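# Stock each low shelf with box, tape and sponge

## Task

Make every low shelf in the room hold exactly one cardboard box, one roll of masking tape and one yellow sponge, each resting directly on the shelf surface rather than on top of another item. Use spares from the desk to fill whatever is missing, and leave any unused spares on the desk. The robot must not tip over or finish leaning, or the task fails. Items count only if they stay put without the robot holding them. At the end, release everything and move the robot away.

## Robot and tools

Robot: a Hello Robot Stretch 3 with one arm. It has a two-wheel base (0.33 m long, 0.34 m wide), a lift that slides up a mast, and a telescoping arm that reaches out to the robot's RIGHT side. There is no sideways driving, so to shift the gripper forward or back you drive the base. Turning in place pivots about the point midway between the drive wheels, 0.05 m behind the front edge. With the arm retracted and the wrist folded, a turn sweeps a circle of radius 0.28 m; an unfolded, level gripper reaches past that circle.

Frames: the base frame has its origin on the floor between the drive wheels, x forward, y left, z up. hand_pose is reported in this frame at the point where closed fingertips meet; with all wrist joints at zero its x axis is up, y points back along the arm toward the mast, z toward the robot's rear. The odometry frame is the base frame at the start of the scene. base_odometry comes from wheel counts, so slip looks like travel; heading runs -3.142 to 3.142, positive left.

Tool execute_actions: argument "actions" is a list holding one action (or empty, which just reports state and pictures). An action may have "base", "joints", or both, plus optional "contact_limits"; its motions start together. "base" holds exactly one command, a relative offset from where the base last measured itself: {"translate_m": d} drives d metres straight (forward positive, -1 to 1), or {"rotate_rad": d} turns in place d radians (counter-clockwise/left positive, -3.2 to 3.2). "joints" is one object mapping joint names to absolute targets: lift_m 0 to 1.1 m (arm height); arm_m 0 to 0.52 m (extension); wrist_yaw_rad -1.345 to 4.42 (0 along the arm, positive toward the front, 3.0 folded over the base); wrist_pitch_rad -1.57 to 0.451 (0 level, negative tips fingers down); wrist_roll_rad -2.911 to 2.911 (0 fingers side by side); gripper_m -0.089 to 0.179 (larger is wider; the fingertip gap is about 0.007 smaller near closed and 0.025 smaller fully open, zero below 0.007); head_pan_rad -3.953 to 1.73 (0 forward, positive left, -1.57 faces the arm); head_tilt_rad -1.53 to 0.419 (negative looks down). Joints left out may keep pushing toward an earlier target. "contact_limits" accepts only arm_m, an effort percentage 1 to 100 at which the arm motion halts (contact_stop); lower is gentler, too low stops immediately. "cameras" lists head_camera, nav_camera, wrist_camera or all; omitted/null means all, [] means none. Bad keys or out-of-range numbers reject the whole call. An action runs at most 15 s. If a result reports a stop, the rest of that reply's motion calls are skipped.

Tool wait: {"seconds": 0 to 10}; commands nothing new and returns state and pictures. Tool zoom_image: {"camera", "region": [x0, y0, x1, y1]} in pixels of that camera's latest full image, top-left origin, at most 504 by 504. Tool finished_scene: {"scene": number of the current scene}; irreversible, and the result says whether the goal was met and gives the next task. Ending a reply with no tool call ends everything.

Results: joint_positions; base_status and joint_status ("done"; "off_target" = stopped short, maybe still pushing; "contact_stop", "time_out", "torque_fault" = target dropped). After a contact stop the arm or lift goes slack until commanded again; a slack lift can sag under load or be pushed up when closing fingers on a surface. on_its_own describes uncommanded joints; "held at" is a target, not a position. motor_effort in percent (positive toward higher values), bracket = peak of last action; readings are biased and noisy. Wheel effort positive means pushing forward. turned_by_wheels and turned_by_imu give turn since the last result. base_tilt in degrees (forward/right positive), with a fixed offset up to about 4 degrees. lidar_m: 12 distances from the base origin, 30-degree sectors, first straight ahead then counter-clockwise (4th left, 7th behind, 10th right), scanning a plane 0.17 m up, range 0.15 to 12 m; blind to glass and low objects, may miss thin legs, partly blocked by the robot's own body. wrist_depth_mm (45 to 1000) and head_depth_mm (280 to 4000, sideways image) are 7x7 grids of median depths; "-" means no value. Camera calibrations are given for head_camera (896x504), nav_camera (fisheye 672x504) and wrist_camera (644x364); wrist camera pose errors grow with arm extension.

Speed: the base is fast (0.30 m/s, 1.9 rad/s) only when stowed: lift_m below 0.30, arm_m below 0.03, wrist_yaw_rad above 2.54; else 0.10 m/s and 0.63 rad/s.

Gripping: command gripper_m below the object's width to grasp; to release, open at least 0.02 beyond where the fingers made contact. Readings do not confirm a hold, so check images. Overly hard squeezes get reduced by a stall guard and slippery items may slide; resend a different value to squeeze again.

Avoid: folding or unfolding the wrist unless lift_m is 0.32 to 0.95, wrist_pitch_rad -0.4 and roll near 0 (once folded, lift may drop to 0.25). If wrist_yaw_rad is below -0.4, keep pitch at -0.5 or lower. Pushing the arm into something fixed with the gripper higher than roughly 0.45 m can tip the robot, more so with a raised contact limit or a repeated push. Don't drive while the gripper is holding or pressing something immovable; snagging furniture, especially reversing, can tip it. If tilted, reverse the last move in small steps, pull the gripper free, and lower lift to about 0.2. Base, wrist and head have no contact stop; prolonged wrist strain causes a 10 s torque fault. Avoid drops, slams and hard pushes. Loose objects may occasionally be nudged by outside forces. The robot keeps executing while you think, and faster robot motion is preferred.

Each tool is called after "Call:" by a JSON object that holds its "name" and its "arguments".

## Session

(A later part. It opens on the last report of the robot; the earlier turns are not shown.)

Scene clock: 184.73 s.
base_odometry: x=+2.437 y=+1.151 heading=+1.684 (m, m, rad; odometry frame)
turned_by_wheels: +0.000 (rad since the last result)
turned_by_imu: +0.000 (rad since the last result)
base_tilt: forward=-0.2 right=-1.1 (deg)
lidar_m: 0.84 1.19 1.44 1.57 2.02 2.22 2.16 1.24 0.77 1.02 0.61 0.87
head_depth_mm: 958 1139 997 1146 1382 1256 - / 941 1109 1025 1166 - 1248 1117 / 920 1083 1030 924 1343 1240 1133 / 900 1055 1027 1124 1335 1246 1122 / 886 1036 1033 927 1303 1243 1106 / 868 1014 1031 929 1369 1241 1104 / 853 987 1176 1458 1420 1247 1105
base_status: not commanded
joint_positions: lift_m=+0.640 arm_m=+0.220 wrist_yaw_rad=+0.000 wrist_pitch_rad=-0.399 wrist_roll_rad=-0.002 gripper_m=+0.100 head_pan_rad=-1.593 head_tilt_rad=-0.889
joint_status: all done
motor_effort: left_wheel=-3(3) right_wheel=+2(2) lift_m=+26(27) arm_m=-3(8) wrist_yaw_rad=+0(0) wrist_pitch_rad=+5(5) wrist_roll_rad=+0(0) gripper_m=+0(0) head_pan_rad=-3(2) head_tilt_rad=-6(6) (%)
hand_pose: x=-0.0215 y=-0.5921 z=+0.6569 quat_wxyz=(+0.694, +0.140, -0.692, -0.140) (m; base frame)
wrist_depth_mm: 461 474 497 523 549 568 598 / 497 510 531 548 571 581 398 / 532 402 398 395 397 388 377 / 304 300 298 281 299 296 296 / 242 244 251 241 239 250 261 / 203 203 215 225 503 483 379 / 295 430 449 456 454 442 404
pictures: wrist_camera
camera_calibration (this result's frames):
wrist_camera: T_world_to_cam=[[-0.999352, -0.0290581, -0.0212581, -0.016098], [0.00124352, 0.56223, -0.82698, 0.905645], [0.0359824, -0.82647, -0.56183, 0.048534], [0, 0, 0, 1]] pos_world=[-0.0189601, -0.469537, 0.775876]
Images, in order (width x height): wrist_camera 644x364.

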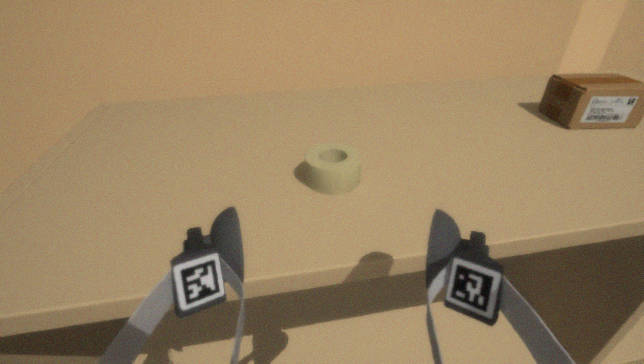

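Call:
{"name": "execute_actions", "arguments": {"actions": [{"base":{"rotate_rad":1.427},"joints":{"arm_m":0.0,"wrist_yaw_rad":2.8,"gripper_m":0.04,"head_pan_rad":0.2,"head_tilt_rad":-0.8}}], "cameras": []}}

Call:
{"name": "execute_actions", "arguments": {"actions": [{"base":{"translate_m":0.33},"joints":{"lift_m":0.285}}], "cameras": []}}

Call:
{"name": "execute_actions", "arguments": {"actions": [{"base":{"translate_m":0.7}}], "cameras": ["head_camera"]}}

Scene clock: 198.07 s.
base_odometry: x=+2.437 y=+1.151 heading=+3.111 (m, m, rad; odometry frame)
turned_by_wheels: +1.427 (rad since the last result)
turned_by_imu: +1.437 (rad since the last result)
base_tilt: forward=-0.3 right=-1.1 (deg)
lidar_m: 1.56 1.69 2.23 2.21 2.37 0.77 0.83 0.61 0.94 0.84 1.19 1.32
head_depth_mm: 2507 2575 2209 1765 1486 1280 1122 / 3247 2904 2208 1775 1489 1277 1120 / 3389 2933 2214 1780 1489 1278 1127 / 1681 1713 2008 1782 1498 1281 1120 / 1730 1802 2097 1793 1491 1285 1123 / 1717 1796 2098 1783 1487 1286 1125 / 1687 1802 2102 1793 1495 1284 1128
base_status: done
joint_positions: lift_m=+0.640 arm_m=+0.001 wrist_yaw_rad=+2.799 wrist_pitch_rad=-0.399 wrist_roll_rad=-0.002 gripper_m=+0.040 head_pan_rad=+0.193 head_tilt_rad=-0.804
joint_status: all done
motor_effort: left_wheel=-3(7) right_wheel=+3(6) lift_m=+27(27) arm_m=-4(5) wrist_yaw_rad=+2(2) wrist_pitch_rad=+5(6) wrist_roll_rad=+0(0) gripper_m=+0(94) head_pan_rad=+3(36) head_tilt_rad=+2(13) (%)
hand_pose: x=+0.0550 y=+0.0676 z=+0.6569 quat_wxyz=(+0.257, +0.706, +0.020, +0.660) (m; base frame)
wrist_depth_mm: - - - - - - - / - - - - - - - / - - - - - - - / - - - - - - - / - - - - - - - / 974 - 998 951 - 965 945 / 807 785 837 819 824 839 803
pictures: none
No camera images: the call's "cameras" was empty. Leave "cameras" out to get every camera's image.

Scene clock: 202.93 s.
base_odometry: x=+2.107 y=+1.161 heading=+3.111 (m, m, rad; odometry frame)
turned_by_wheels: +0.000 (rad since the last result)
turned_by_imu: +0.000 (rad since the last result)
base_tilt: forward=-0.3 right=-1.1 (deg)
lidar_m: 1.25 1.25 1.46 2.41 2.28 1.50 1.08 0.91 0.91 1.08 1.08 1.20
head_depth_mm: 2263 2334 2216 1785 1488 1278 1119 / 3023 2812 2241 1787 1493 1278 1122 / 3093 2923 2212 1790 1489 1279 1120 / 2947 2686 2069 1747 1496 1281 1122 / 1234 1603 1913 1737 1506 1277 1125 / 1239 1585 1904 1730 1494 1281 1127 / 1250 1578 1884 1708 1501 1289 1124
base_status: done
joint_positions: lift_m=+0.285 arm_m=+0.001 wrist_yaw_rad=+2.799 wrist_pitch_rad=-0.399 wrist_roll_rad=-0.002 gripper_m=+0.040 head_pan_rad=+0.193 head_tilt_rad=-0.802
joint_status: all done
motor_effort: left_wheel=-3(12) right_wheel=+2(6) lift_m=+21(23) arm_m=-4(4) wrist_yaw_rad=+1(2) wrist_pitch_rad=+5(5) wrist_roll_rad=+0(0) gripper_m=-1(0) head_pan_rad=+2(3) head_tilt_rad=+1(2) (%)
hand_pose: x=+0.0549 y=+0.0676 z=+0.3022 quat_wxyz=(+0.256, +0.706, +0.020, +0.660) (m; base frame)
wrist_depth_mm: - - - - - - - / - - - - - - - / - - - - - 975 968 / - 795 777 787 771 754 754 / 624 638 637 632 631 609 607 / 516 - 528 520 - 508 507 / 462 - - 448 438 436 441
pictures: none
No camera images: the call's "cameras" was empty. Leave "cameras" out to get every camera's image.

Scene clock: 207.03 s.
base_odometry: x=+1.407 y=+1.183 heading=+3.111 (m, m, rad; odometry frame)
turned_by_wheels: +0.000 (rad since the last result)
turned_by_imu: +0.000 (rad since the last result)
base_tilt: forward=-0.2 right=-1.1 (deg)
lidar_m: 1.51 0.60 1.15 1.15 2.73 2.13 1.58 1.34 1.03 0.85 0.85 0.94
head_depth_mm: 1765 1834 1899 1785 1483 1281 1118 / 2373 2471 2212 1779 1486 1275 1118 / 2491 2743 2223 1783 1491 1275 1123 / 2458 2704 2238 1789 1496 1282 1123 / 2411 2711 2234 1790 1457 1264 1123 / 2297 2294 884 826 1001 1257 1126 / 565 549 635 1043 1313 1256 1130
base_status: done
joint_positions: lift_m=+0.285 arm_m=+0.001 wrist_yaw_rad=+2.799 wrist_pitch_rad=-0.399 wrist_roll_rad=-0.002 gripper_m=+0.040 head_pan_rad=+0.193 head_tilt_rad=-0.802
joint_status: not commanded
motor_effort: left_wheel=-3(7) right_wheel=+2(7) lift_m=+22(21) arm_m=-3(4) wrist_yaw_rad=+1(2) wrist_pitch_rad=+5(5) wrist_roll_rad=+0(0) gripper_m=+0(0) head_pan_rad=+3(4) head_tilt_rad=+0(1) (%)
hand_pose: x=+0.0549 y=+0.0676 z=+0.3022 quat_wxyz=(+0.256, +0.706, +0.020, +0.660) (m; base frame)
wrist_depth_mm: - - - - - 956 488 / - - - - - 972 569 / - - - 942 871 776 753 / - 800 768 766 724 661 737 / 619 619 637 626 639 601 618 / 524 - 541 518 - 509 511 / 461 - - 444 451 445 444
pictures: head_camera (sideways: a quarter turn clockwise sets it upright)
camera_calibration (this result's frames):
head_camera: T_world_to_cam=[[-0.721349, -0.132262, -0.679825, 0.908174], [-0.202964, 0.978869, 0.0249192, -0.022847], [0.662164, 0.155955, -0.732951, 0.905878], [0, 0, 0, 1]] pos_world=[0.0506331, 0.00120439, 1.28193]
Images, in order (width x height): head_camera 896x504.

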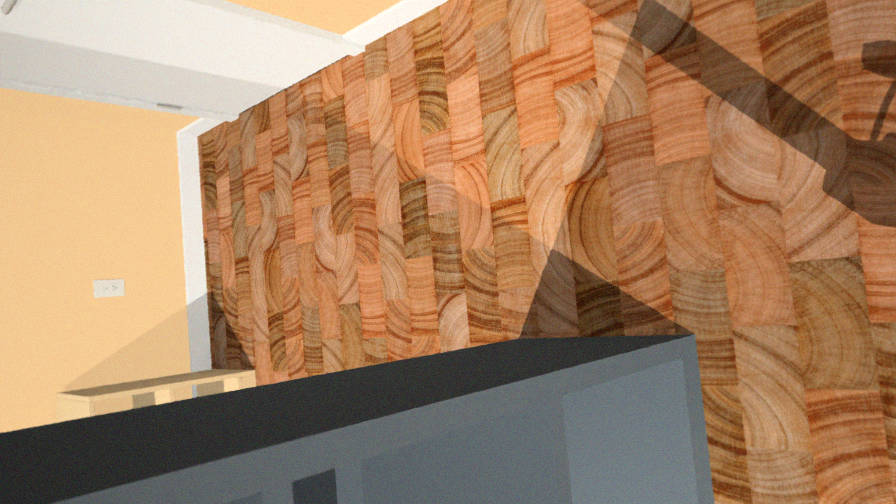

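Call:
{"name": "execute_actions", "arguments": {"actions": [{"base":{"translate_m":1.0}}], "cameras": []}}

Call:
{"name": "execute_actions", "arguments": {"actions": [{"base":{"translate_m":0.43}}], "cameras": []}}

Call:
{"name": "execute_actions", "arguments": {"actions": [{"base":{"rotate_rad":1.87},"joints":{"head_pan_rad":0.0,"head_tilt_rad":-0.7}}], "cameras": ["head_camera"]}}

Scene clock: 238.87 s.
base_odometry: x=+0.408 y=+1.214 heading=+3.110 (m, m, rad; odometry frame)
turned_by_wheels: +0.000 (rad since the last result)
turned_by_imu: +0.001 (rad since the last result)
base_tilt: forward=-0.2 right=-1.1 (deg)
lidar_m: 0.89 1.54 1.84 0.45 0.45 0.49 2.57 1.20 0.63 0.52 0.52 0.58
head_depth_mm: 1050 1094 1144 1195 1233 1242 1117 / 1435 1460 1559 1636 1489 1280 1124 / 1613 1868 2080 1785 1492 1288 1123 / 1600 1839 2075 1787 1488 1287 1124 / 1583 1819 2090 1780 1490 1279 1123 / 1561 1789 2059 1794 1499 1281 1122 / 1540 1775 2000 1809 1499 1286 1126
base_status: done
joint_positions: lift_m=+0.285 arm_m=+0.001 wrist_yaw_rad=+2.799 wrist_pitch_rad=-0.399 wrist_roll_rad=-0.002 gripper_m=+0.040 head_pan_rad=+0.193 head_tilt_rad=-0.802
joint_status: not commanded
motor_effort: left_wheel=-3(7) right_wheel=+2(7) lift_m=+22(22) arm_m=-3(4) wrist_yaw_rad=+2(1) wrist_pitch_rad=+5(5) wrist_roll_rad=+0(0) gripper_m=+0(0) head_pan_rad=+4(3) head_tilt_rad=+1(1) (%)
hand_pose: x=+0.0549 y=+0.0676 z=+0.3022 quat_wxyz=(+0.256, +0.706, +0.020, +0.660) (m; base frame)
wrist_depth_mm: - 403 - - - - - / - 427 - - - - - / - 465 - - - - 983 / - 510 778 759 752 750 784 / 437 569 613 620 640 616 618 / 473 - 540 511 - 518 513 / 456 - - 445 445 432 439
pictures: none
No camera images: the call's "cameras" was empty. Leave "cameras" out to get every camera's image.

Scene clock: 242.03 s.
base_odometry: x=-0.022 y=+1.227 heading=+3.110 (m, m, rad; odometry frame)
turned_by_wheels: +0.000 (rad since the last result)
turned_by_imu: +0.000 (rad since the last result)
base_tilt: forward=-0.2 right=-1.1 (deg)
lidar_m: 0.63 1.43 1.25 2.15 0.71 0.66 3.00 0.87 0.46 0.38 0.38 0.40
head_depth_mm: 745 776 809 842 882 926 958 / 1017 1030 1102 1170 1250 1233 1124 / 1244 1414 1649 1721 1493 1285 1124 / 1229 1419 1677 1800 1499 1285 1124 / 1223 1401 1653 1791 1498 1281 1124 / 1205 1377 1626 1806 1499 1289 1126 / 1191 1363 1596 1763 1494 1287 1131
base_status: done
joint_positions: lift_m=+0.285 arm_m=+0.001 wrist_yaw_rad=+2.799 wrist_pitch_rad=-0.399 wrist_roll_rad=-0.002 gripper_m=+0.040 head_pan_rad=+0.193 head_tilt_rad=-0.802
joint_status: not commanded
motor_effort: left_wheel=-3(8) right_wheel=+2(6) lift_m=+21(22) arm_m=-3(3) wrist_yaw_rad=+1(0) wrist_pitch_rad=+5(5) wrist_roll_rad=+0(0) gripper_m=+0(0) head_pan_rad=+3(4) head_tilt_rad=+1(1) (%)
hand_pose: x=+0.0549 y=+0.0676 z=+0.3022 quat_wxyz=(+0.256, +0.706, +0.020, +0.660) (m; base frame)
wrist_depth_mm: - - - - - - - / - - - - - - - / - - - - - 987 998 / - 770 782 766 755 756 760 / 606 638 637 613 643 615 606 / 519 - 533 517 - 513 514 / 460 - - 439 436 442 437
pictures: none
No camera images: the call's "cameras" was empty. Leave "cameras" out to get every camera's image.

Scene clock: 244.40 s.
base_odometry: x=-0.022 y=+1.227 heading=-1.303 (m, m, rad; odometry frame)
turned_by_wheels: +1.870 (rad since the last result)
turned_by_imu: +1.880 (rad since the last result)
base_tilt: forward=-0.2 right=-1.1 (deg)
lidar_m: 1.42 0.66 0.80 1.76 0.56 0.40 0.38 0.39 0.49 1.26 1.24 1.66
head_depth_mm: 2848 3194 2607 1976 1595 1339 1152 / 2822 3167 2623 1987 1605 1346 1155 / 2834 3194 2604 1981 1610 1347 1154 / 2792 3175 2606 1981 1610 1349 1157 / 2746 2743 2404 1938 1613 1348 1156 / 1364 1363 1348 1338 1325 1288 1163 / 903 901 895 889 919 1098 1160
base_status: done
joint_positions: lift_m=+0.285 arm_m=+0.001 wrist_yaw_rad=+2.799 wrist_pitch_rad=-0.399 wrist_roll_rad=-0.002 gripper_m=+0.040 head_pan_rad=+0.007 head_tilt_rad=-0.704
joint_status: all done
motor_effort: left_wheel=-3(10) right_wheel=+2(7) lift_m=+22(22) arm_m=-3(4) wrist_yaw_rad=+1(0) wrist_pitch_rad=+5(5) wrist_roll_rad=+0(0) gripper_m=-1(0) head_pan_rad=-2(18) head_tilt_rad=+2(15) (%)
hand_pose: x=+0.0549 y=+0.0676 z=+0.3022 quat_wxyz=(+0.256, +0.706, +0.020, +0.660) (m; base frame)
wrist_depth_mm: - - - - - 632 504 / - - - - 929 648 557 / - - - - 941 680 636 / - 775 771 768 740 697 703 / 608 631 635 622 641 625 596 / 520 - 535 514 - 523 516 / 457 - - 443 453 441 445
pictures: head_camera (sideways: a quarter turn clockwise sets it upright)
camera_calibration (this result's frames):
head_camera: T_world_to_cam=[[-0.6636, 0.00391463, -0.748078, 0.996769], [-0.0208017, 0.999503, 0.023683, -0.0223519], [0.747799, 0.0312773, -0.663188, 0.814622], [0, 0, 0, 1]] pos_world=[0.0518176, -0.00704042, 1.28644]
Images, in order (width x height): head_camera 896x504.

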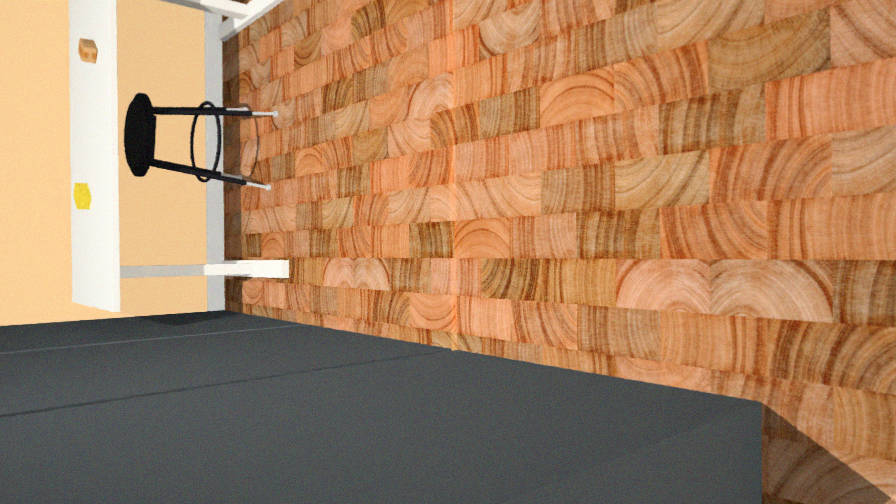

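Call:
{"name": "execute_actions", "arguments": {"actions": [{"base":{"translate_m":1.0}}], "cameras": []}}

Call:
{"name": "execute_actions", "arguments": {"actions": [{"base":{"translate_m":1.0}}], "cameras": ["head_camera"]}}

Call:
{"name": "execute_actions", "arguments": {"actions": [{"base":{"translate_m":0.2},"joints":{"lift_m":0.52,"head_tilt_rad":-0.85,"head_pan_rad":-0.2}}], "cameras": ["head_camera"]}}

Scene clock: 254.43 s.
base_odometry: x=+0.242 y=+0.263 heading=-1.303 (m, m, rad; odometry frame)
turned_by_wheels: +0.000 (rad since the last result)
turned_by_imu: +0.001 (rad since the last result)
base_tilt: forward=-0.2 right=-1.1 (deg)
lidar_m: 1.61 0.52 0.37 0.35 0.36 0.48 1.35 1.39 1.45 1.04 1.03 1.88
head_depth_mm: 2035 1885 2506 1987 1601 1341 1157 / 2051 1835 2520 1976 1605 1347 1158 / 2047 1920 2508 1980 1607 1344 1157 / 2043 1929 2499 1984 1604 1349 1157 / 2034 1934 2418 1985 1615 1350 1159 / 1560 1549 1536 1518 1512 1318 1158 / 1031 1027 1017 1014 1009 1003 999
base_status: done
joint_positions: lift_m=+0.285 arm_m=+0.001 wrist_yaw_rad=+2.799 wrist_pitch_rad=-0.399 wrist_roll_rad=-0.002 gripper_m=+0.040 head_pan_rad=+0.007 head_tilt_rad=-0.704
joint_status: not commanded
motor_effort: left_wheel=-3(7) right_wheel=+2(6) lift_m=+22(22) arm_m=-4(4) wrist_yaw_rad=+0(0) wrist_pitch_rad=+5(5) wrist_roll_rad=+0(0) gripper_m=+0(0) head_pan_rad=-2(3) head_tilt_rad=+1(3) (%)
hand_pose: x=+0.0549 y=+0.0676 z=+0.3022 quat_wxyz=(+0.256, +0.706, +0.020, +0.660) (m; base frame)
wrist_depth_mm: - 319 351 382 429 479 548 / - 347 378 415 470 524 612 / - 376 409 455 515 596 719 / - 414 455 505 598 677 763 / 393 456 490 574 617 612 608 / 436 - 527 515 - 515 507 / 449 - - 442 440 444 439
pictures: none
No camera images: the call's "cameras" was empty. Leave "cameras" out to get every camera's image.

Scene clock: 259.53 s.
base_odometry: x=+0.506 y=-0.702 heading=-1.303 (m, m, rad; odometry frame)
turned_by_wheels: +0.000 (rad since the last result)
turned_by_imu: +0.000 (rad since the last result)
base_tilt: forward=-0.3 right=-1.1 (deg)
lidar_m: 0.85 0.58 0.41 0.39 0.40 0.53 1.32 1.60 1.18 0.95 1.37 0.92
head_depth_mm: 1165 1323 1139 868 1599 1339 1154 / 1164 1325 1139 871 1561 1342 1158 / 1164 1323 1094 871 1605 1350 1157 / 1164 1319 1142 873 1611 1346 1158 / 1167 1321 1145 872 1522 1314 1156 / 1165 1319 1147 874 1526 1347 1154 / 1126 1149 1148 1003 1125 1127 1116
base_status: done
joint_positions: lift_m=+0.285 arm_m=+0.001 wrist_yaw_rad=+2.799 wrist_pitch_rad=-0.399 wrist_roll_rad=-0.002 gripper_m=+0.040 head_pan_rad=+0.007 head_tilt_rad=-0.704
joint_status: not commanded
motor_effort: left_wheel=-3(8) right_wheel=+3(6) lift_m=+22(22) arm_m=-5(4) wrist_yaw_rad=+1(0) wrist_pitch_rad=+6(5) wrist_roll_rad=+0(0) gripper_m=-1(0) head_pan_rad=-3(3) head_tilt_rad=+2(2) (%)
hand_pose: x=+0.0549 y=+0.0676 z=+0.3022 quat_wxyz=(+0.256, +0.706, +0.020, +0.660) (m; base frame)
wrist_depth_mm: - 356 391 425 476 532 598 / - 385 425 462 525 587 678 / - 416 453 511 582 648 793 / - 460 496 557 652 733 739 / 433 502 554 584 646 620 592 / 484 - 532 515 - 511 511 / 462 - - 450 444 438 443
pictures: head_camera (sideways: a quarter turn clockwise sets it upright)
camera_calibration (this result's frames):
head_camera: T_world_to_cam=[[-0.663219, 0.00394255, -0.748415, 0.997207], [-0.0207757, 0.999504, 0.0236759, -0.0223429], [0.748137, 0.0312512, -0.662808, 0.814125], [0, 0, 0, 1]] pos_world=[0.0518251, -0.00704211, 1.28646]
Images, in order (width x height): head_camera 896x504.

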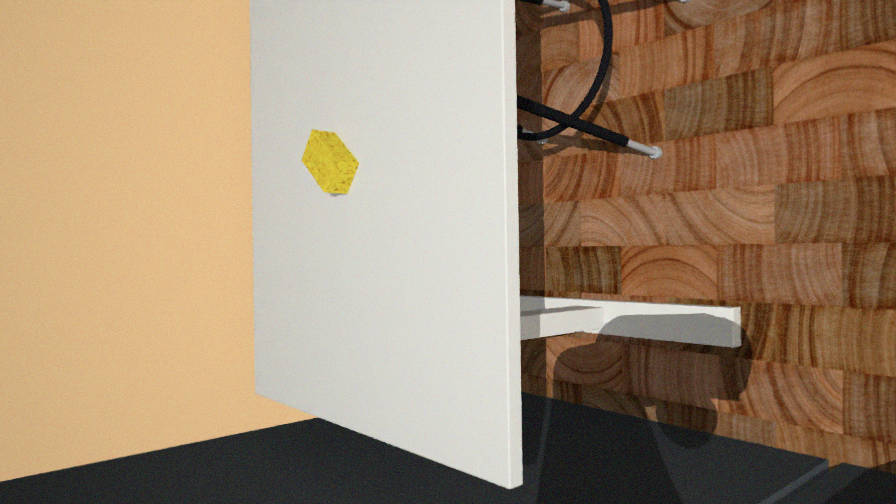

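Scene clock: 262.83 s.
base_odometry: x=+0.559 y=-0.895 heading=-1.304 (m, m, rad; odometry frame)
turned_by_wheels: +0.000 (rad since the last result)
turned_by_imu: +0.000 (rad since the last result)
base_tilt: forward=-0.2 right=-1.1 (deg)
lidar_m: 0.75 0.59 0.42 0.40 0.41 0.55 1.35 1.76 0.98 0.98 1.29 0.66
head_depth_mm: 1125 1170 912 748 1421 1262 1110 / 1096 1169 910 746 1391 1264 1112 / 1070 1163 915 750 1396 1254 1112 / 1051 1138 888 751 1369 1263 1112 / 1027 1130 919 751 1367 1266 1112 / 1005 1112 920 754 682 1242 1116 / 985 1097 920 755 668 1262 1118
base_status: done
joint_positions: lift_m=+0.520 arm_m=+0.001 wrist_yaw_rad=+2.799 wrist_pitch_rad=-0.398 wrist_roll_rad=-0.002 gripper_m=+0.040 head_pan_rad=-0.193 head_tilt_rad=-0.841
joint_status: all done
motor_effort: left_wheel=-3(10) right_wheel=+2(7) lift_m=+27(27) arm_m=-3(4) wrist_yaw_rad=+0(0) wrist_pitch_rad=+5(5) wrist_roll_rad=+0(0) gripper_m=+0(0) head_pan_rad=-3(16) head_tilt_rad=-6(21) (%)
hand_pose: x=+0.0548 y=+0.0677 z=+0.5370 quat_wxyz=(+0.256, +0.706, +0.020, +0.660) (m; base frame)
wrist_depth_mm: - 365 399 432 484 534 610 / - 391 431 477 534 592 690 / - 427 463 512 591 686 780 / - 469 510 568 668 767 920 / 451 518 564 657 755 875 904 / 494 - 606 738 - 813 701 / 551 598 693 708 691 644 665
pictures: head_camera (sideways: a quarter turn clockwise sets it upright)
camera_calibration (this result's frames):
head_camera: T_world_to_cam=[[-0.743302, 0.154038, -0.650979, 0.87072], [0.181528, 0.983059, 0.0253436, -0.0257437], [0.643855, -0.0993328, -0.758672, 0.939439], [0, 0, 0, 1]] pos_world=[0.0470187, -0.0154989, 1.2802]
Images, in order (width x height): head_camera 896x504.

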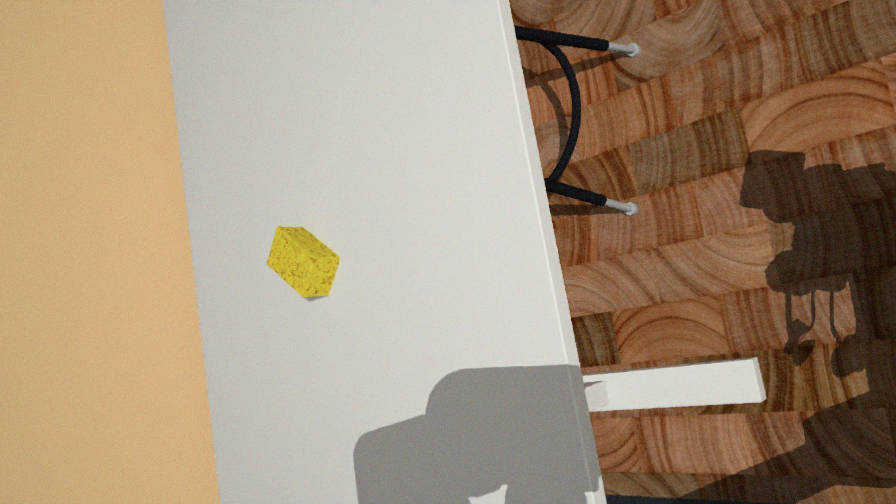

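Call:
{"name": "execute_actions", "arguments": {"actions": [{"base":{"rotate_rad":1.562},"joints":{"lift_m":0.82,"head_pan_rad":-1.7,"head_tilt_rad":-0.8}}], "cameras": []}}

Call:
{"name": "execute_actions", "arguments": {"actions": [{"joints":{"wrist_yaw_rad":-0.5,"wrist_pitch_rad":-0.5,"gripper_m":0.15,"arm_m":0.44}}]}}

Scene clock: 272.83 s.
base_odometry: x=+0.559 y=-0.895 heading=+0.258 (m, m, rad; odometry frame)
turned_by_wheels: +1.562 (rad since the last result)
turned_by_imu: +1.573 (rad since the last result)
base_tilt: forward=-0.2 right=-1.2 (deg)
lidar_m: 0.40 0.41 0.54 1.30 1.80 0.98 0.98 1.29 0.66 0.75 0.60 0.42
head_depth_mm: 1082 1197 964 776 1148 - 1079 / 1063 1182 963 777 700 - 1101 / 1049 1166 933 777 1162 - 1111 / 1029 1167 935 779 700 - - / 1014 1145 968 781 685 - 1122 / 999 1129 970 781 686 1285 1127 / 987 1127 973 781 688 1261 1125
base_status: done
joint_positions: lift_m=+0.820 arm_m=+0.001 wrist_yaw_rad=+2.799 wrist_pitch_rad=-0.398 wrist_roll_rad=-0.002 gripper_m=+0.040 head_pan_rad=-1.693 head_tilt_rad=-0.804
joint_status: all done
motor_effort: left_wheel=-3(7) right_wheel=+2(4) lift_m=+28(28) arm_m=-4(4) wrist_yaw_rad=+1(0) wrist_pitch_rad=+5(5) wrist_roll_rad=+0(0) gripper_m=-1(0) head_pan_rad=-2(36) head_tilt_rad=+2(8) (%)
hand_pose: x=+0.0549 y=+0.0677 z=+0.8370 quat_wxyz=(+0.256, +0.706, +0.020, +0.660) (m; base frame)
wrist_depth_mm: - - - 992 597 424 328 / - - - - 621 438 339 / - - - - 652 455 350 / - - - - 713 485 360 / - - - - 662 503 376 / - - - - - 514 385 / - 985 - - 826 522 392
pictures: none
No camera images: the call's "cameras" was empty. Leave "cameras" out to get every camera's image.

Scene clock: 277.27 s.
base_odometry: x=+0.559 y=-0.895 heading=+0.258 (m, m, rad; odometry frame)
turned_by_wheels: +0.000 (rad since the last result)
turned_by_imu: +0.000 (rad since the last result)
base_tilt: forward=-0.3 right=-1.2 (deg)
lidar_m: 0.40 0.41 0.54 1.30 1.79 0.98 0.98 1.29 0.66 0.75 0.61 0.42
head_depth_mm: 1078 1196 960 796 - - - / 1066 1178 999 - 1396 1263 1122 / 1044 1165 904 766 1181 1278 1123 / 1029 1139 877 779 701 1285 1124 / 1015 1138 953 781 701 1279 1123 / 1001 1129 970 779 686 1275 1123 / 988 1126 970 780 686 1265 1126
base_status: not commanded
joint_positions: lift_m=+0.820 arm_m=+0.440 wrist_yaw_rad=-0.499 wrist_pitch_rad=-0.513 wrist_roll_rad=-0.002 gripper_m=+0.150 head_pan_rad=-1.693 head_tilt_rad=-0.804
joint_status: all done
motor_effort: left_wheel=-3(2) right_wheel=+2(3) lift_m=+27(27) arm_m=+2(2) wrist_yaw_rad=+0(2) wrist_pitch_rad=+4(5) wrist_roll_rad=+0(0) gripper_m=-1(96) head_pan_rad=-2(2) head_tilt_rad=+2(2) (%)
hand_pose: x=-0.1227 y=-0.7701 z=+0.8117 quat_wxyz=(+0.619, +0.006, -0.706, -0.343) (m; base frame)
wrist_depth_mm: 385 431 491 564 659 750 778 / 422 471 526 570 543 550 543 / 430 439 429 420 430 421 419 / 348 352 348 346 342 343 341 / 295 301 288 238 291 297 287 / 252 - 212 207 250 246 248 / 227 222 180 185 220 217 217
pictures: head_camera (sideways: a quarter turn clockwise sets it upright), nav_camera (sideways: a quarter turn counterclockwise sets it upright), wrist_camera
camera_calibration (this result's frames):
head_camera: T_world_to_cam=[[0.0981129, 0.727955, -0.678569, 0.901538], [0.993545, -0.110662, 0.0249388, -0.0301712], [-0.0569374, -0.676636, -0.734113, 0.911777], [0, 0, 0, 1]] pos_world=[-0.0065618, -0.0426769, 1.28186]
nav_camera: T_world_to_cam=[[-0.0609541, -0.750775, 0.65774, -0.81894], [-0.996504, 0.0834924, 0.00295409, 0.0509346], [-0.0571341, -0.65526, -0.75324, 0.937562], [0, 0, 0, 1]] pos_world=[0.0544056, -0.00474519, 1.24471]
wrist_camera: T_world_to_cam=[[-0.889814, 0.455671, -0.024405, 0.270077], [0.314069, 0.572748, -0.757179, 1.1237], [-0.331046, -0.681414, -0.652751, 0.13256], [0, 0, 0, 1]] pos_world=[-0.0687178, -0.676333, 0.943962]
Images, in order (width x height): head_camera 896x504, nav_camera 672x504, wrist_camera 644x364.

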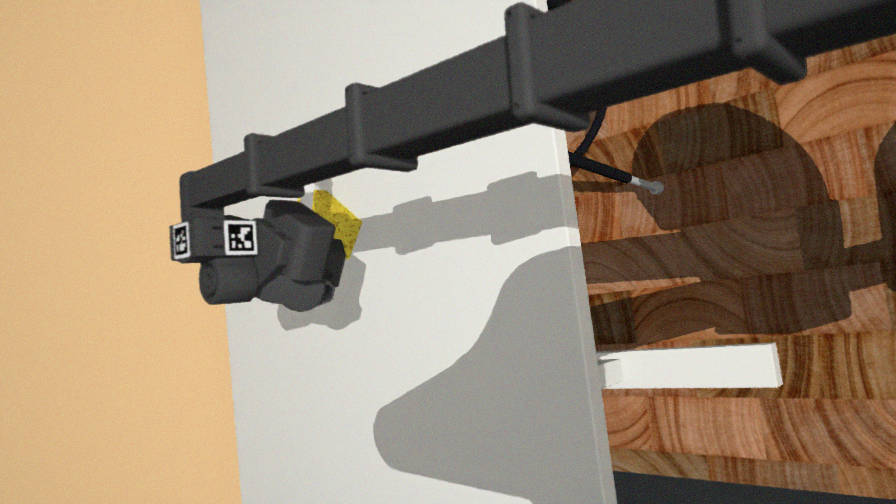

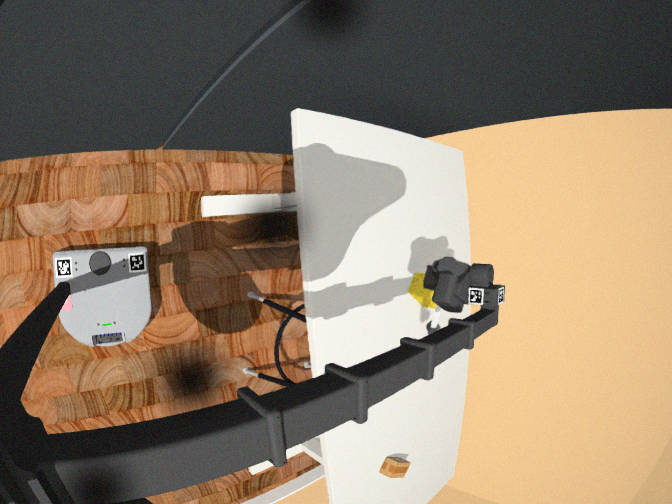

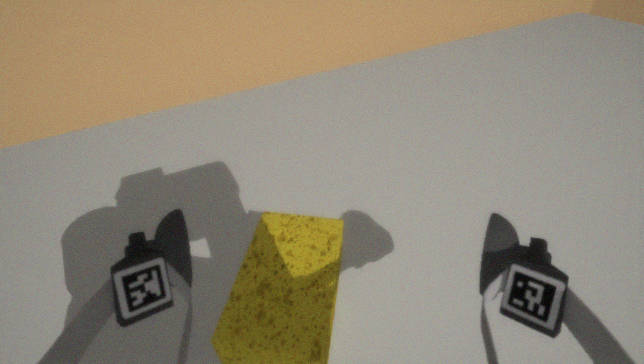

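Call:
{"name": "execute_actions", "arguments": {"actions": [{"base":{"translate_m":0.042},"joints":{"wrist_yaw_rad":-0.6,"arm_m":0.474,"lift_m":0.80}}], "cameras": ["wrist_camera"]}}

Scene clock: 285.63 s.
base_odometry: x=+0.600 y=-0.884 heading=+0.258 (m, m, rad; odometry frame)
turned_by_wheels: +0.000 (rad since the last result)
turned_by_imu: +0.000 (rad since the last result)
base_tilt: forward=-0.2 right=-1.1 (deg)
lidar_m: 0.36 0.37 0.48 1.16 1.80 1.33 1.02 1.32 0.67 0.74 0.54 0.38
head_depth_mm: 1075 1193 961 774 - - - / 1060 1176 995 - - 1261 1120 / 1046 1161 886 765 1201 1282 1126 / 1026 1139 899 777 702 1280 1125 / 1011 1140 953 781 686 1275 1123 / 999 1128 971 783 686 1281 1129 / 984 1130 973 783 671 1210 1086
base_status: done
joint_positions: lift_m=+0.800 arm_m=+0.474 wrist_yaw_rad=-0.599 wrist_pitch_rad=-0.514 wrist_roll_rad=-0.002 gripper_m=+0.150 head_pan_rad=-1.693 head_tilt_rad=-0.804
joint_status: all done
motor_effort: left_wheel=-3(3) right_wheel=+2(5) lift_m=+21(25) arm_m=+3(2) wrist_yaw_rad=+0(2) wrist_pitch_rad=+4(4) wrist_roll_rad=+0(0) gripper_m=+0(0) head_pan_rad=-3(2) head_tilt_rad=+2(2) (%)
hand_pose: x=-0.1406 y=-0.7931 z=+0.7919 quat_wxyz=(+0.601, -0.029, -0.706, -0.374) (m; base frame)
wrist_depth_mm: 362 415 468 568 665 718 751 / 388 443 487 511 508 500 498 / 394 389 390 384 390 383 384 / 317 323 315 312 314 311 311 / 266 273 266 206 263 273 264 / 228 - 227 177 222 223 225 / 208 201 200 155 194 200 198
pictures: wrist_camera
camera_calibration (this result's frames):
wrist_camera: T_world_to_cam=[[-0.840281, 0.541602, -0.0244094, 0.339308], [0.369349, 0.538914, -0.757069, 1.10837], [-0.396876, -0.645166, -0.652879, 0.117632], [0, 0, 0, 1]] pos_world=[-0.0775757, -0.705194, 0.924195]
Images, in order (width x height): wrist_camera 644x364.

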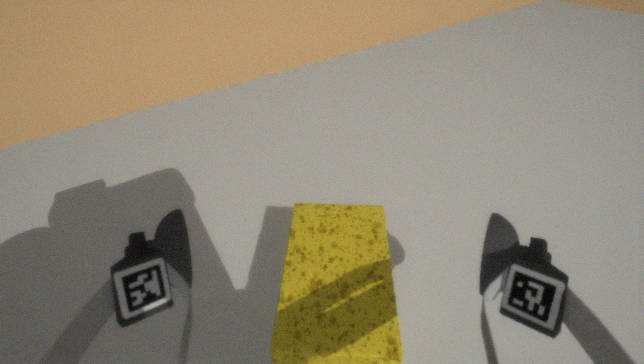

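Call:
{"name": "execute_actions", "arguments": {"actions": [{"joints":{"lift_m":0.755}}], "cameras": ["wrist_camera"]}}

Call:
{"name": "execute_actions", "arguments": {"actions": [{"joints":{"gripper_m":0.02}}], "cameras": ["wrist_camera"]}}

Call:
{"name": "execute_actions", "arguments": {"actions": [{"joints":{"lift_m":0.785}}], "cameras": ["wrist_camera"]}}

Scene clock: 290.43 s.
base_odometry: x=+0.600 y=-0.884 heading=+0.258 (m, m, rad; odometry frame)
turned_by_wheels: +0.000 (rad since the last result)
turned_by_imu: +0.000 (rad since the last result)
base_tilt: forward=-0.2 right=-1.1 (deg)
lidar_m: 0.36 0.37 0.48 1.16 1.79 1.33 1.02 1.33 0.67 0.74 0.54 0.38
head_depth_mm: 1077 1197 962 777 1387 - - / 1062 1176 965 798 - 1260 1101 / 1045 1167 910 756 1226 1280 1122 / 1030 1163 - 779 701 1280 1122 / 1011 1140 969 779 684 1273 1126 / 997 1127 974 782 687 1286 1126 / 983 1124 973 782 670 1210 1085
base_status: not commanded
joint_positions: lift_m=+0.755 arm_m=+0.474 wrist_yaw_rad=-0.599 wrist_pitch_rad=-0.514 wrist_roll_rad=-0.002 gripper_m=+0.150 head_pan_rad=-1.693 head_tilt_rad=-0.804
joint_status: all done
motor_effort: left_wheel=-3(3) right_wheel=+2(2) lift_m=+22(22) arm_m=+3(2) wrist_yaw_rad=-1(2) wrist_pitch_rad=+4(4) wrist_roll_rad=+0(0) gripper_m=+0(1) head_pan_rad=-2(3) head_tilt_rad=+2(3) (%)
hand_pose: x=-0.1406 y=-0.7931 z=+0.7469 quat_wxyz=(+0.601, -0.029, -0.706, -0.374) (m; base frame)
wrist_depth_mm: 362 412 480 538 571 560 563 / 378 400 396 396 398 391 394 / 304 306 300 301 300 302 300 / 246 246 245 174 233 245 242 / 207 214 206 147 193 210 206 / 177 - 175 127 133 174 176 / - 157 153 140 148 155 154
pictures: wrist_camera
camera_calibration (this result's frames):
wrist_camera: T_world_to_cam=[[-0.84028, 0.541603, -0.0244106, 0.338212], [0.369366, 0.538938, -0.757044, 1.0743], [-0.396861, -0.645145, -0.652908, 0.0882973], [0, 0, 0, 1]] pos_world=[-0.0775754, -0.705194, 0.879199]
Images, in order (width x height): wrist_camera 644x364.

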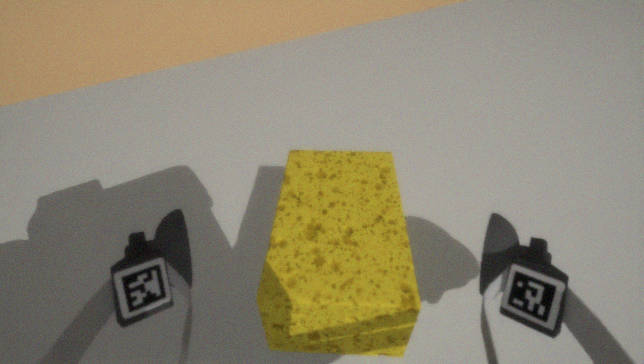

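Scene clock: 292.23 s.
base_odometry: x=+0.600 y=-0.884 heading=+0.258 (m, m, rad; odometry frame)
turned_by_wheels: +0.000 (rad since the last result)
turned_by_imu: +0.000 (rad since the last result)
base_tilt: forward=-0.2 right=-1.1 (deg)
lidar_m: 0.36 0.37 0.48 1.16 1.79 1.33 1.02 1.32 0.68 0.74 0.54 0.38
head_depth_mm: 1077 1194 965 776 1376 - - / 1058 1173 961 799 - 1258 1102 / 1043 1165 911 756 1227 1278 1124 / 1032 1167 - 777 701 1279 1126 / 1013 1140 970 780 683 1273 1121 / 999 1129 972 781 686 1291 1124 / 985 1128 974 785 670 1210 1084
base_status: not commanded
joint_positions: lift_m=+0.755 arm_m=+0.474 wrist_yaw_rad=-0.599 wrist_pitch_rad=-0.513 wrist_roll_rad=-0.002 gripper_m=+0.021 head_pan_rad=-1.693 head_tilt_rad=-0.804
joint_status: all done
motor_effort: left_wheel=-3(3) right_wheel=+2(2) lift_m=+22(21) arm_m=+2(3) wrist_yaw_rad=+0(3) wrist_pitch_rad=+4(4) wrist_roll_rad=+0(0) gripper_m=-24(100) head_pan_rad=-2(3) head_tilt_rad=+1(2) (%)
hand_pose: x=-0.1408 y=-0.7930 z=+0.7470 quat_wxyz=(+0.601, -0.030, -0.706, -0.374) (m; base frame)
wrist_depth_mm: 361 411 472 538 565 564 558 / 387 401 399 397 396 392 391 / 307 306 304 304 301 299 298 / 247 248 244 174 235 245 242 / 207 205 213 147 152 204 205 / 179 178 132 127 126 176 176 / 156 157 156 141 150 154 155
pictures: wrist_camera
camera_calibration (this result's frames):
wrist_camera: T_world_to_cam=[[-0.839869, 0.542241, -0.0244014, 0.338607], [0.369626, 0.53843, -0.757277, 1.0742], [-0.397488, -0.645033, -0.652637, 0.0881103], [0, 0, 0, 1]] pos_world=[-0.0776448, -0.705156, 0.879236]
Images, in order (width x height): wrist_camera 644x364.

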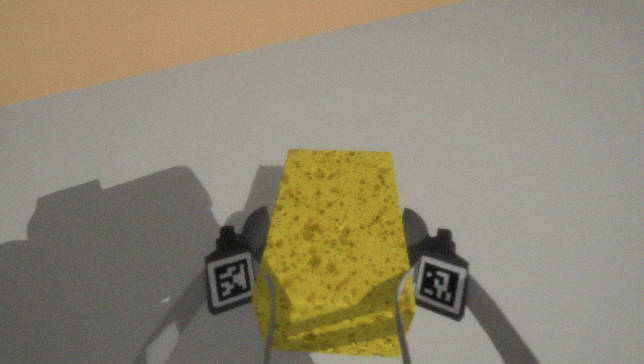

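Scene clock: 293.30 s.
base_odometry: x=+0.600 y=-0.884 heading=+0.258 (m, m, rad; odometry frame)
turned_by_wheels: +0.000 (rad since the last result)
turned_by_imu: +0.000 (rad since the last result)
base_tilt: forward=-0.1 right=-1.1 (deg)
lidar_m: 0.36 0.37 0.48 1.16 1.79 1.33 1.02 1.32 0.67 0.74 0.54 0.38
head_depth_mm: 1075 1194 962 776 1156 - - / 1062 1177 979 - - 1248 1111 / 1041 1168 891 767 1208 1280 1122 / 1029 1155 904 778 701 1282 1119 / 1014 1138 953 781 686 1273 1124 / 999 1124 971 781 686 1284 1128 / 985 1121 974 784 671 1210 1088
base_status: not commanded
joint_positions: lift_m=+0.785 arm_m=+0.474 wrist_yaw_rad=-0.599 wrist_pitch_rad=-0.515 wrist_roll_rad=-0.002 gripper_m=+0.021 head_pan_rad=-1.693 head_tilt_rad=-0.804
joint_status: all done
motor_effort: left_wheel=-3(2) right_wheel=+2(2) lift_m=+27(27) arm_m=+3(2) wrist_yaw_rad=+0(1) wrist_pitch_rad=+4(4) wrist_roll_rad=+0(0) gripper_m=-23(23) head_pan_rad=-3(2) head_tilt_rad=+2(1) (%)
hand_pose: x=-0.1406 y=-0.7928 z=+0.7764 quat_wxyz=(+0.601, -0.029, -0.706, -0.374) (m; base frame)
wrist_depth_mm: 363 416 483 564 638 665 658 / 387 434 474 464 473 463 464 / 363 363 359 363 355 358 357 / 293 293 291 174 277 285 287 / 245 245 254 147 152 246 242 / 212 212 132 127 127 210 207 / 187 185 185 140 178 183 184
pictures: wrist_camera
camera_calibration (this result's frames):
wrist_camera: T_world_to_cam=[[-0.839845, 0.542275, -0.0244475, 0.339398], [0.370385, 0.539544, -0.756114, 1.09635], [-0.396831, -0.644074, -0.653984, 0.10937], [0, 0, 0, 1]] pos_world=[-0.0776298, -0.705135, 0.908791]
Images, in order (width x height): wrist_camera 644x364.

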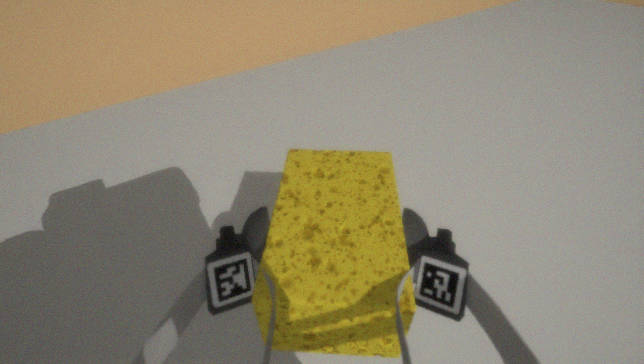

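Call:
{"name": "execute_actions", "arguments": {"actions": [{"base":{"translate_m":-0.08},"joints":{"arm_m":0.0,"wrist_yaw_rad":2.7}}], "cameras": ["wrist_camera"]}}

Call:
{"name": "execute_actions", "arguments": {"actions": [{"base":{"rotate_rad":1.57},"joints":{"lift_m":0.5,"head_pan_rad":0,"head_tilt_rad":-0.7}}], "cameras": []}}

Call:
{"name": "execute_actions", "arguments": {"actions": [{"base":{"translate_m":0.16},"joints":{"lift_m":0.288}}], "cameras": ["wrist_camera"]}}

Call:
{"name": "execute_actions", "arguments": {"actions": [{"base":{"translate_m":1.0}}], "cameras": ["head_camera"]}}

Scene clock: 303.77 s.
base_odometry: x=+0.522 y=-0.904 heading=+0.258 (m, m, rad; odometry frame)
turned_by_wheels: +0.000 (rad since the last result)
turned_by_imu: +0.000 (rad since the last result)
base_tilt: forward=-0.2 right=-1.3 (deg)
lidar_m: 0.44 0.45 0.59 1.42 1.79 0.94 0.94 1.26 0.74 0.65 0.65 0.46
head_depth_mm: 1085 1197 963 776 1384 - - / 1066 1180 967 775 1391 - 1099 / 1049 1171 967 779 1186 - 1102 / 1033 1167 966 782 702 - - / 1019 1146 971 780 701 - 1126 / 1003 1133 972 782 685 1257 1129 / 990 1132 972 783 686 1286 1124
base_status: done
joint_positions: lift_m=+0.785 arm_m=+0.001 wrist_yaw_rad=+2.699 wrist_pitch_rad=-0.515 wrist_roll_rad=-0.002 gripper_m=+0.021 head_pan_rad=-1.693 head_tilt_rad=-0.803
joint_status: all done
motor_effort: left_wheel=-2(7) right_wheel=+2(4) lift_m=+26(27) arm_m=-4(3) wrist_yaw_rad=+1(3) wrist_pitch_rad=+4(4) wrist_roll_rad=+0(0) gripper_m=-23(24) head_pan_rad=-2(2) head_tilt_rad=+2(2) (%)
hand_pose: x=+0.0692 y=+0.0447 z=+0.7764 quat_wxyz=(+0.326, +0.706, +0.026, +0.628) (m; base frame)
wrist_depth_mm: - - - 851 562 425 339 / - - - 993 607 450 353 / - - - - 675 474 369 / - - - 175 632 494 385 / - - - 147 152 529 403 / - - 133 127 126 554 416 / 907 - 909 140 820 599 444
pictures: wrist_camera
camera_calibration (this result's frames):
wrist_camera: T_world_to_cam=[[0.914154, -0.40463, -0.0244384, -0.0176129], [-0.281706, -0.590776, -0.756059, 0.662361], [0.291487, 0.698039, -0.654046, 0.624463], [0, 0, 0, 1]] pos_world=[0.020669, -0.0517199, 0.908782]
Images, in order (width x height): wrist_camera 644x364.

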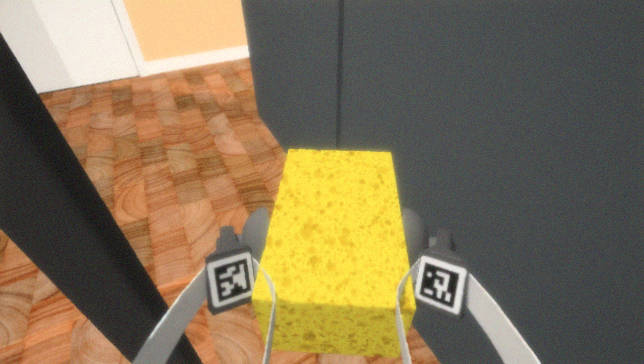

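Scene clock: 307.20 s.
base_odometry: x=+0.522 y=-0.904 heading=+1.828 (m, m, rad; odometry frame)
turned_by_wheels: +1.570 (rad since the last result)
turned_by_imu: +1.581 (rad since the last result)
base_tilt: forward=-0.3 right=-1.2 (deg)
lidar_m: 1.41 1.74 0.95 0.94 1.26 0.73 0.65 0.66 0.46 0.44 0.45 0.59
head_depth_mm: 1153 1173 1189 1208 1227 1252 1133 / 2218 2421 1742 1781 1561 1338 1153 / 2202 2503 2600 1979 1597 1342 1155 / 2207 2505 2629 1990 1598 1344 1158 / 2173 2475 2617 1996 1609 1346 1157 / 2177 2440 2616 1980 1607 1348 1158 / 2160 2456 2662 2007 1611 1346 1162
base_status: done
joint_positions: lift_m=+0.500 arm_m=+0.001 wrist_yaw_rad=+2.699 wrist_pitch_rad=-0.516 wrist_roll_rad=-0.002 gripper_m=+0.021 head_pan_rad=-0.007 head_tilt_rad=-0.705
joint_status: all done
motor_effort: left_wheel=-3(7) right_wheel=+2(5) lift_m=+21(23) arm_m=-4(3) wrist_yaw_rad=+2(1) wrist_pitch_rad=+4(5) wrist_roll_rad=+0(0) gripper_m=-24(23) head_pan_rad=+3(34) head_tilt_rad=+2(15) (%)
hand_pose: x=+0.0692 y=+0.0446 z=+0.4915 quat_wxyz=(+0.326, +0.706, +0.026, +0.628) (m; base frame)
wrist_depth_mm: - - - - - - - / - - - - - - - / - - - - - - - / - 983 967 174 938 959 955 / - 802 848 147 151 815 810 / 693 730 133 127 126 714 693 / 632 - 618 140 602 610 621
pictures: none
No camera images: the call's "cameras" was empty. Leave "cameras" out to get every camera's image.

Scene clock: 310.47 s.
base_odometry: x=+0.482 y=-0.749 heading=+1.828 (m, m, rad; odometry frame)
turned_by_wheels: +0.000 (rad since the last result)
turned_by_imu: +0.000 (rad since the last result)
base_tilt: forward=-0.2 right=-1.1 (deg)
lidar_m: 1.38 1.61 1.17 0.91 1.33 0.87 0.80 0.65 0.45 0.43 0.44 0.58
head_depth_mm: 1129 1146 1166 1184 1204 1213 1131 / 2071 2340 2389 1746 1563 1340 1154 / 2072 2361 2518 1986 1605 1351 1157 / 2047 2338 2520 2005 1599 1348 1155 / 2033 2297 2503 1985 1607 1348 1159 / 2023 2294 2520 2007 1606 1346 1158 / 2023 2291 2522 1999 1614 1350 1160
base_status: done
joint_positions: lift_m=+0.288 arm_m=+0.001 wrist_yaw_rad=+2.699 wrist_pitch_rad=-0.516 wrist_roll_rad=-0.002 gripper_m=+0.021 head_pan_rad=-0.007 head_tilt_rad=-0.704
joint_status: all done
motor_effort: left_wheel=-3(7) right_wheel=+2(5) lift_m=+22(21) arm_m=-4(3) wrist_yaw_rad=+1(0) wrist_pitch_rad=+5(5) wrist_roll_rad=+0(0) gripper_m=-24(24) head_pan_rad=+3(2) head_tilt_rad=+2(2) (%)
hand_pose: x=+0.0691 y=+0.0446 z=+0.2794 quat_wxyz=(+0.327, +0.706, +0.027, +0.628) (m; base frame)
wrist_depth_mm: - - - - - - - / - - 938 - - - - / 843 828 800 778 780 774 772 / - 647 631 175 606 631 637 / - 543 549 147 152 533 538 / 460 - - 127 126 462 462 / - - - 139 398 411 404
pictures: wrist_camera
camera_calibration (this result's frames):
wrist_camera: T_world_to_cam=[[0.914151, -0.404636, -0.0244576, -0.0297427], [-0.281991, -0.59141, -0.755457, 0.286445], [0.291221, 0.697499, -0.654741, 0.299781], [0, 0, 0, 1]] pos_world=[0.0206616, -0.0517258, 0.411949]
Images, in order (width x height): wrist_camera 644x364.

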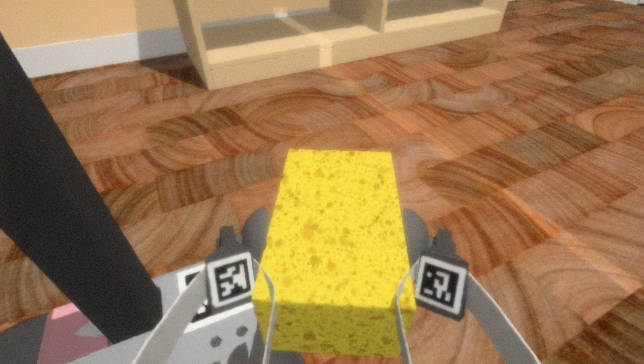

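Scene clock: 315.57 s.
base_odometry: x=+0.228 y=+0.218 heading=+1.827 (m, m, rad; odometry frame)
turned_by_wheels: +0.000 (rad since the last result)
turned_by_imu: +0.000 (rad since the last result)
base_tilt: forward=-0.2 right=-1.1 (deg)
lidar_m: 1.39 1.42 1.02 1.06 1.00 1.29 1.80 0.56 0.39 0.37 0.38 0.50
head_depth_mm: 1189 1352 1556 1792 1600 1338 1080 / 1189 1351 1555 1807 1606 1341 1157 / 1191 1347 1549 1804 1607 1344 1157 / 1182 1338 1544 1804 1604 1348 1160 / 1176 1327 1512 1779 1612 1346 1154 / 1160 1315 1513 1776 1609 1350 1158 / 1157 1306 1511 1775 1613 1357 1160
base_status: done
joint_positions: lift_m=+0.288 arm_m=+0.001 wrist_yaw_rad=+2.699 wrist_pitch_rad=-0.516 wrist_roll_rad=-0.002 gripper_m=+0.021 head_pan_rad=-0.007 head_tilt_rad=-0.704
joint_status: not commanded
motor_effort: left_wheel=-3(7) right_wheel=+3(6) lift_m=+22(21) arm_m=-4(4) wrist_yaw_rad=+1(1) wrist_pitch_rad=+5(5) wrist_roll_rad=+0(0) gripper_m=-23(24) head_pan_rad=+2(3) head_tilt_rad=+2(2) (%)
hand_pose: x=+0.0691 y=+0.0446 z=+0.2794 quat_wxyz=(+0.327, +0.706, +0.027, +0.628) (m; base frame)
wrist_depth_mm: - - - - - - - / 887 962 995 - - - - / 852 802 791 776 785 759 795 / - 643 647 174 612 629 638 / - 541 563 147 152 533 530 / 476 - - 127 126 463 458 / - - - 139 390 405 402
pictures: head_camera (sideways: a quarter turn clockwise sets it upright)
camera_calibration (this result's frames):
head_camera: T_world_to_cam=[[-0.663143, 0.0131467, -0.748378, 0.997157], [-0.00690106, 0.999696, 0.0236767, -0.0224285], [0.748461, 0.0208656, -0.66285, 0.814178], [0, 0, 0, 1]] pos_world=[0.0517221, -0.00767601, 1.28646]
Images, in order (width x height): head_camera 896x504.

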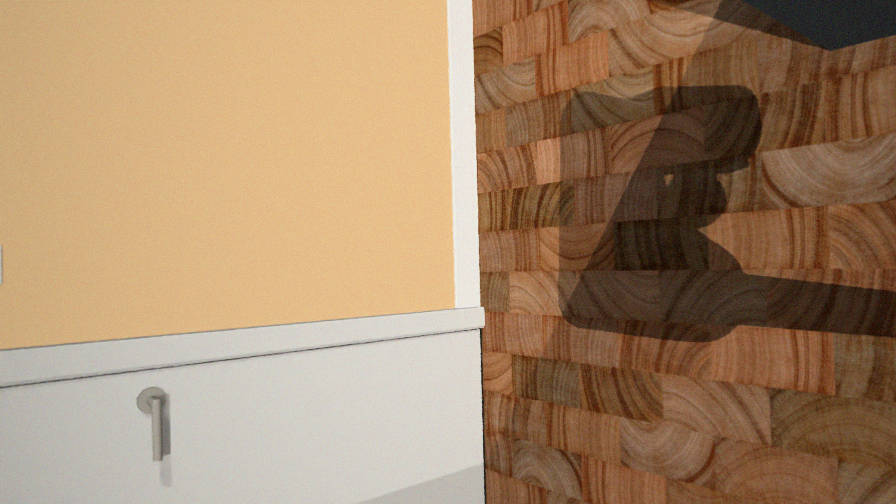

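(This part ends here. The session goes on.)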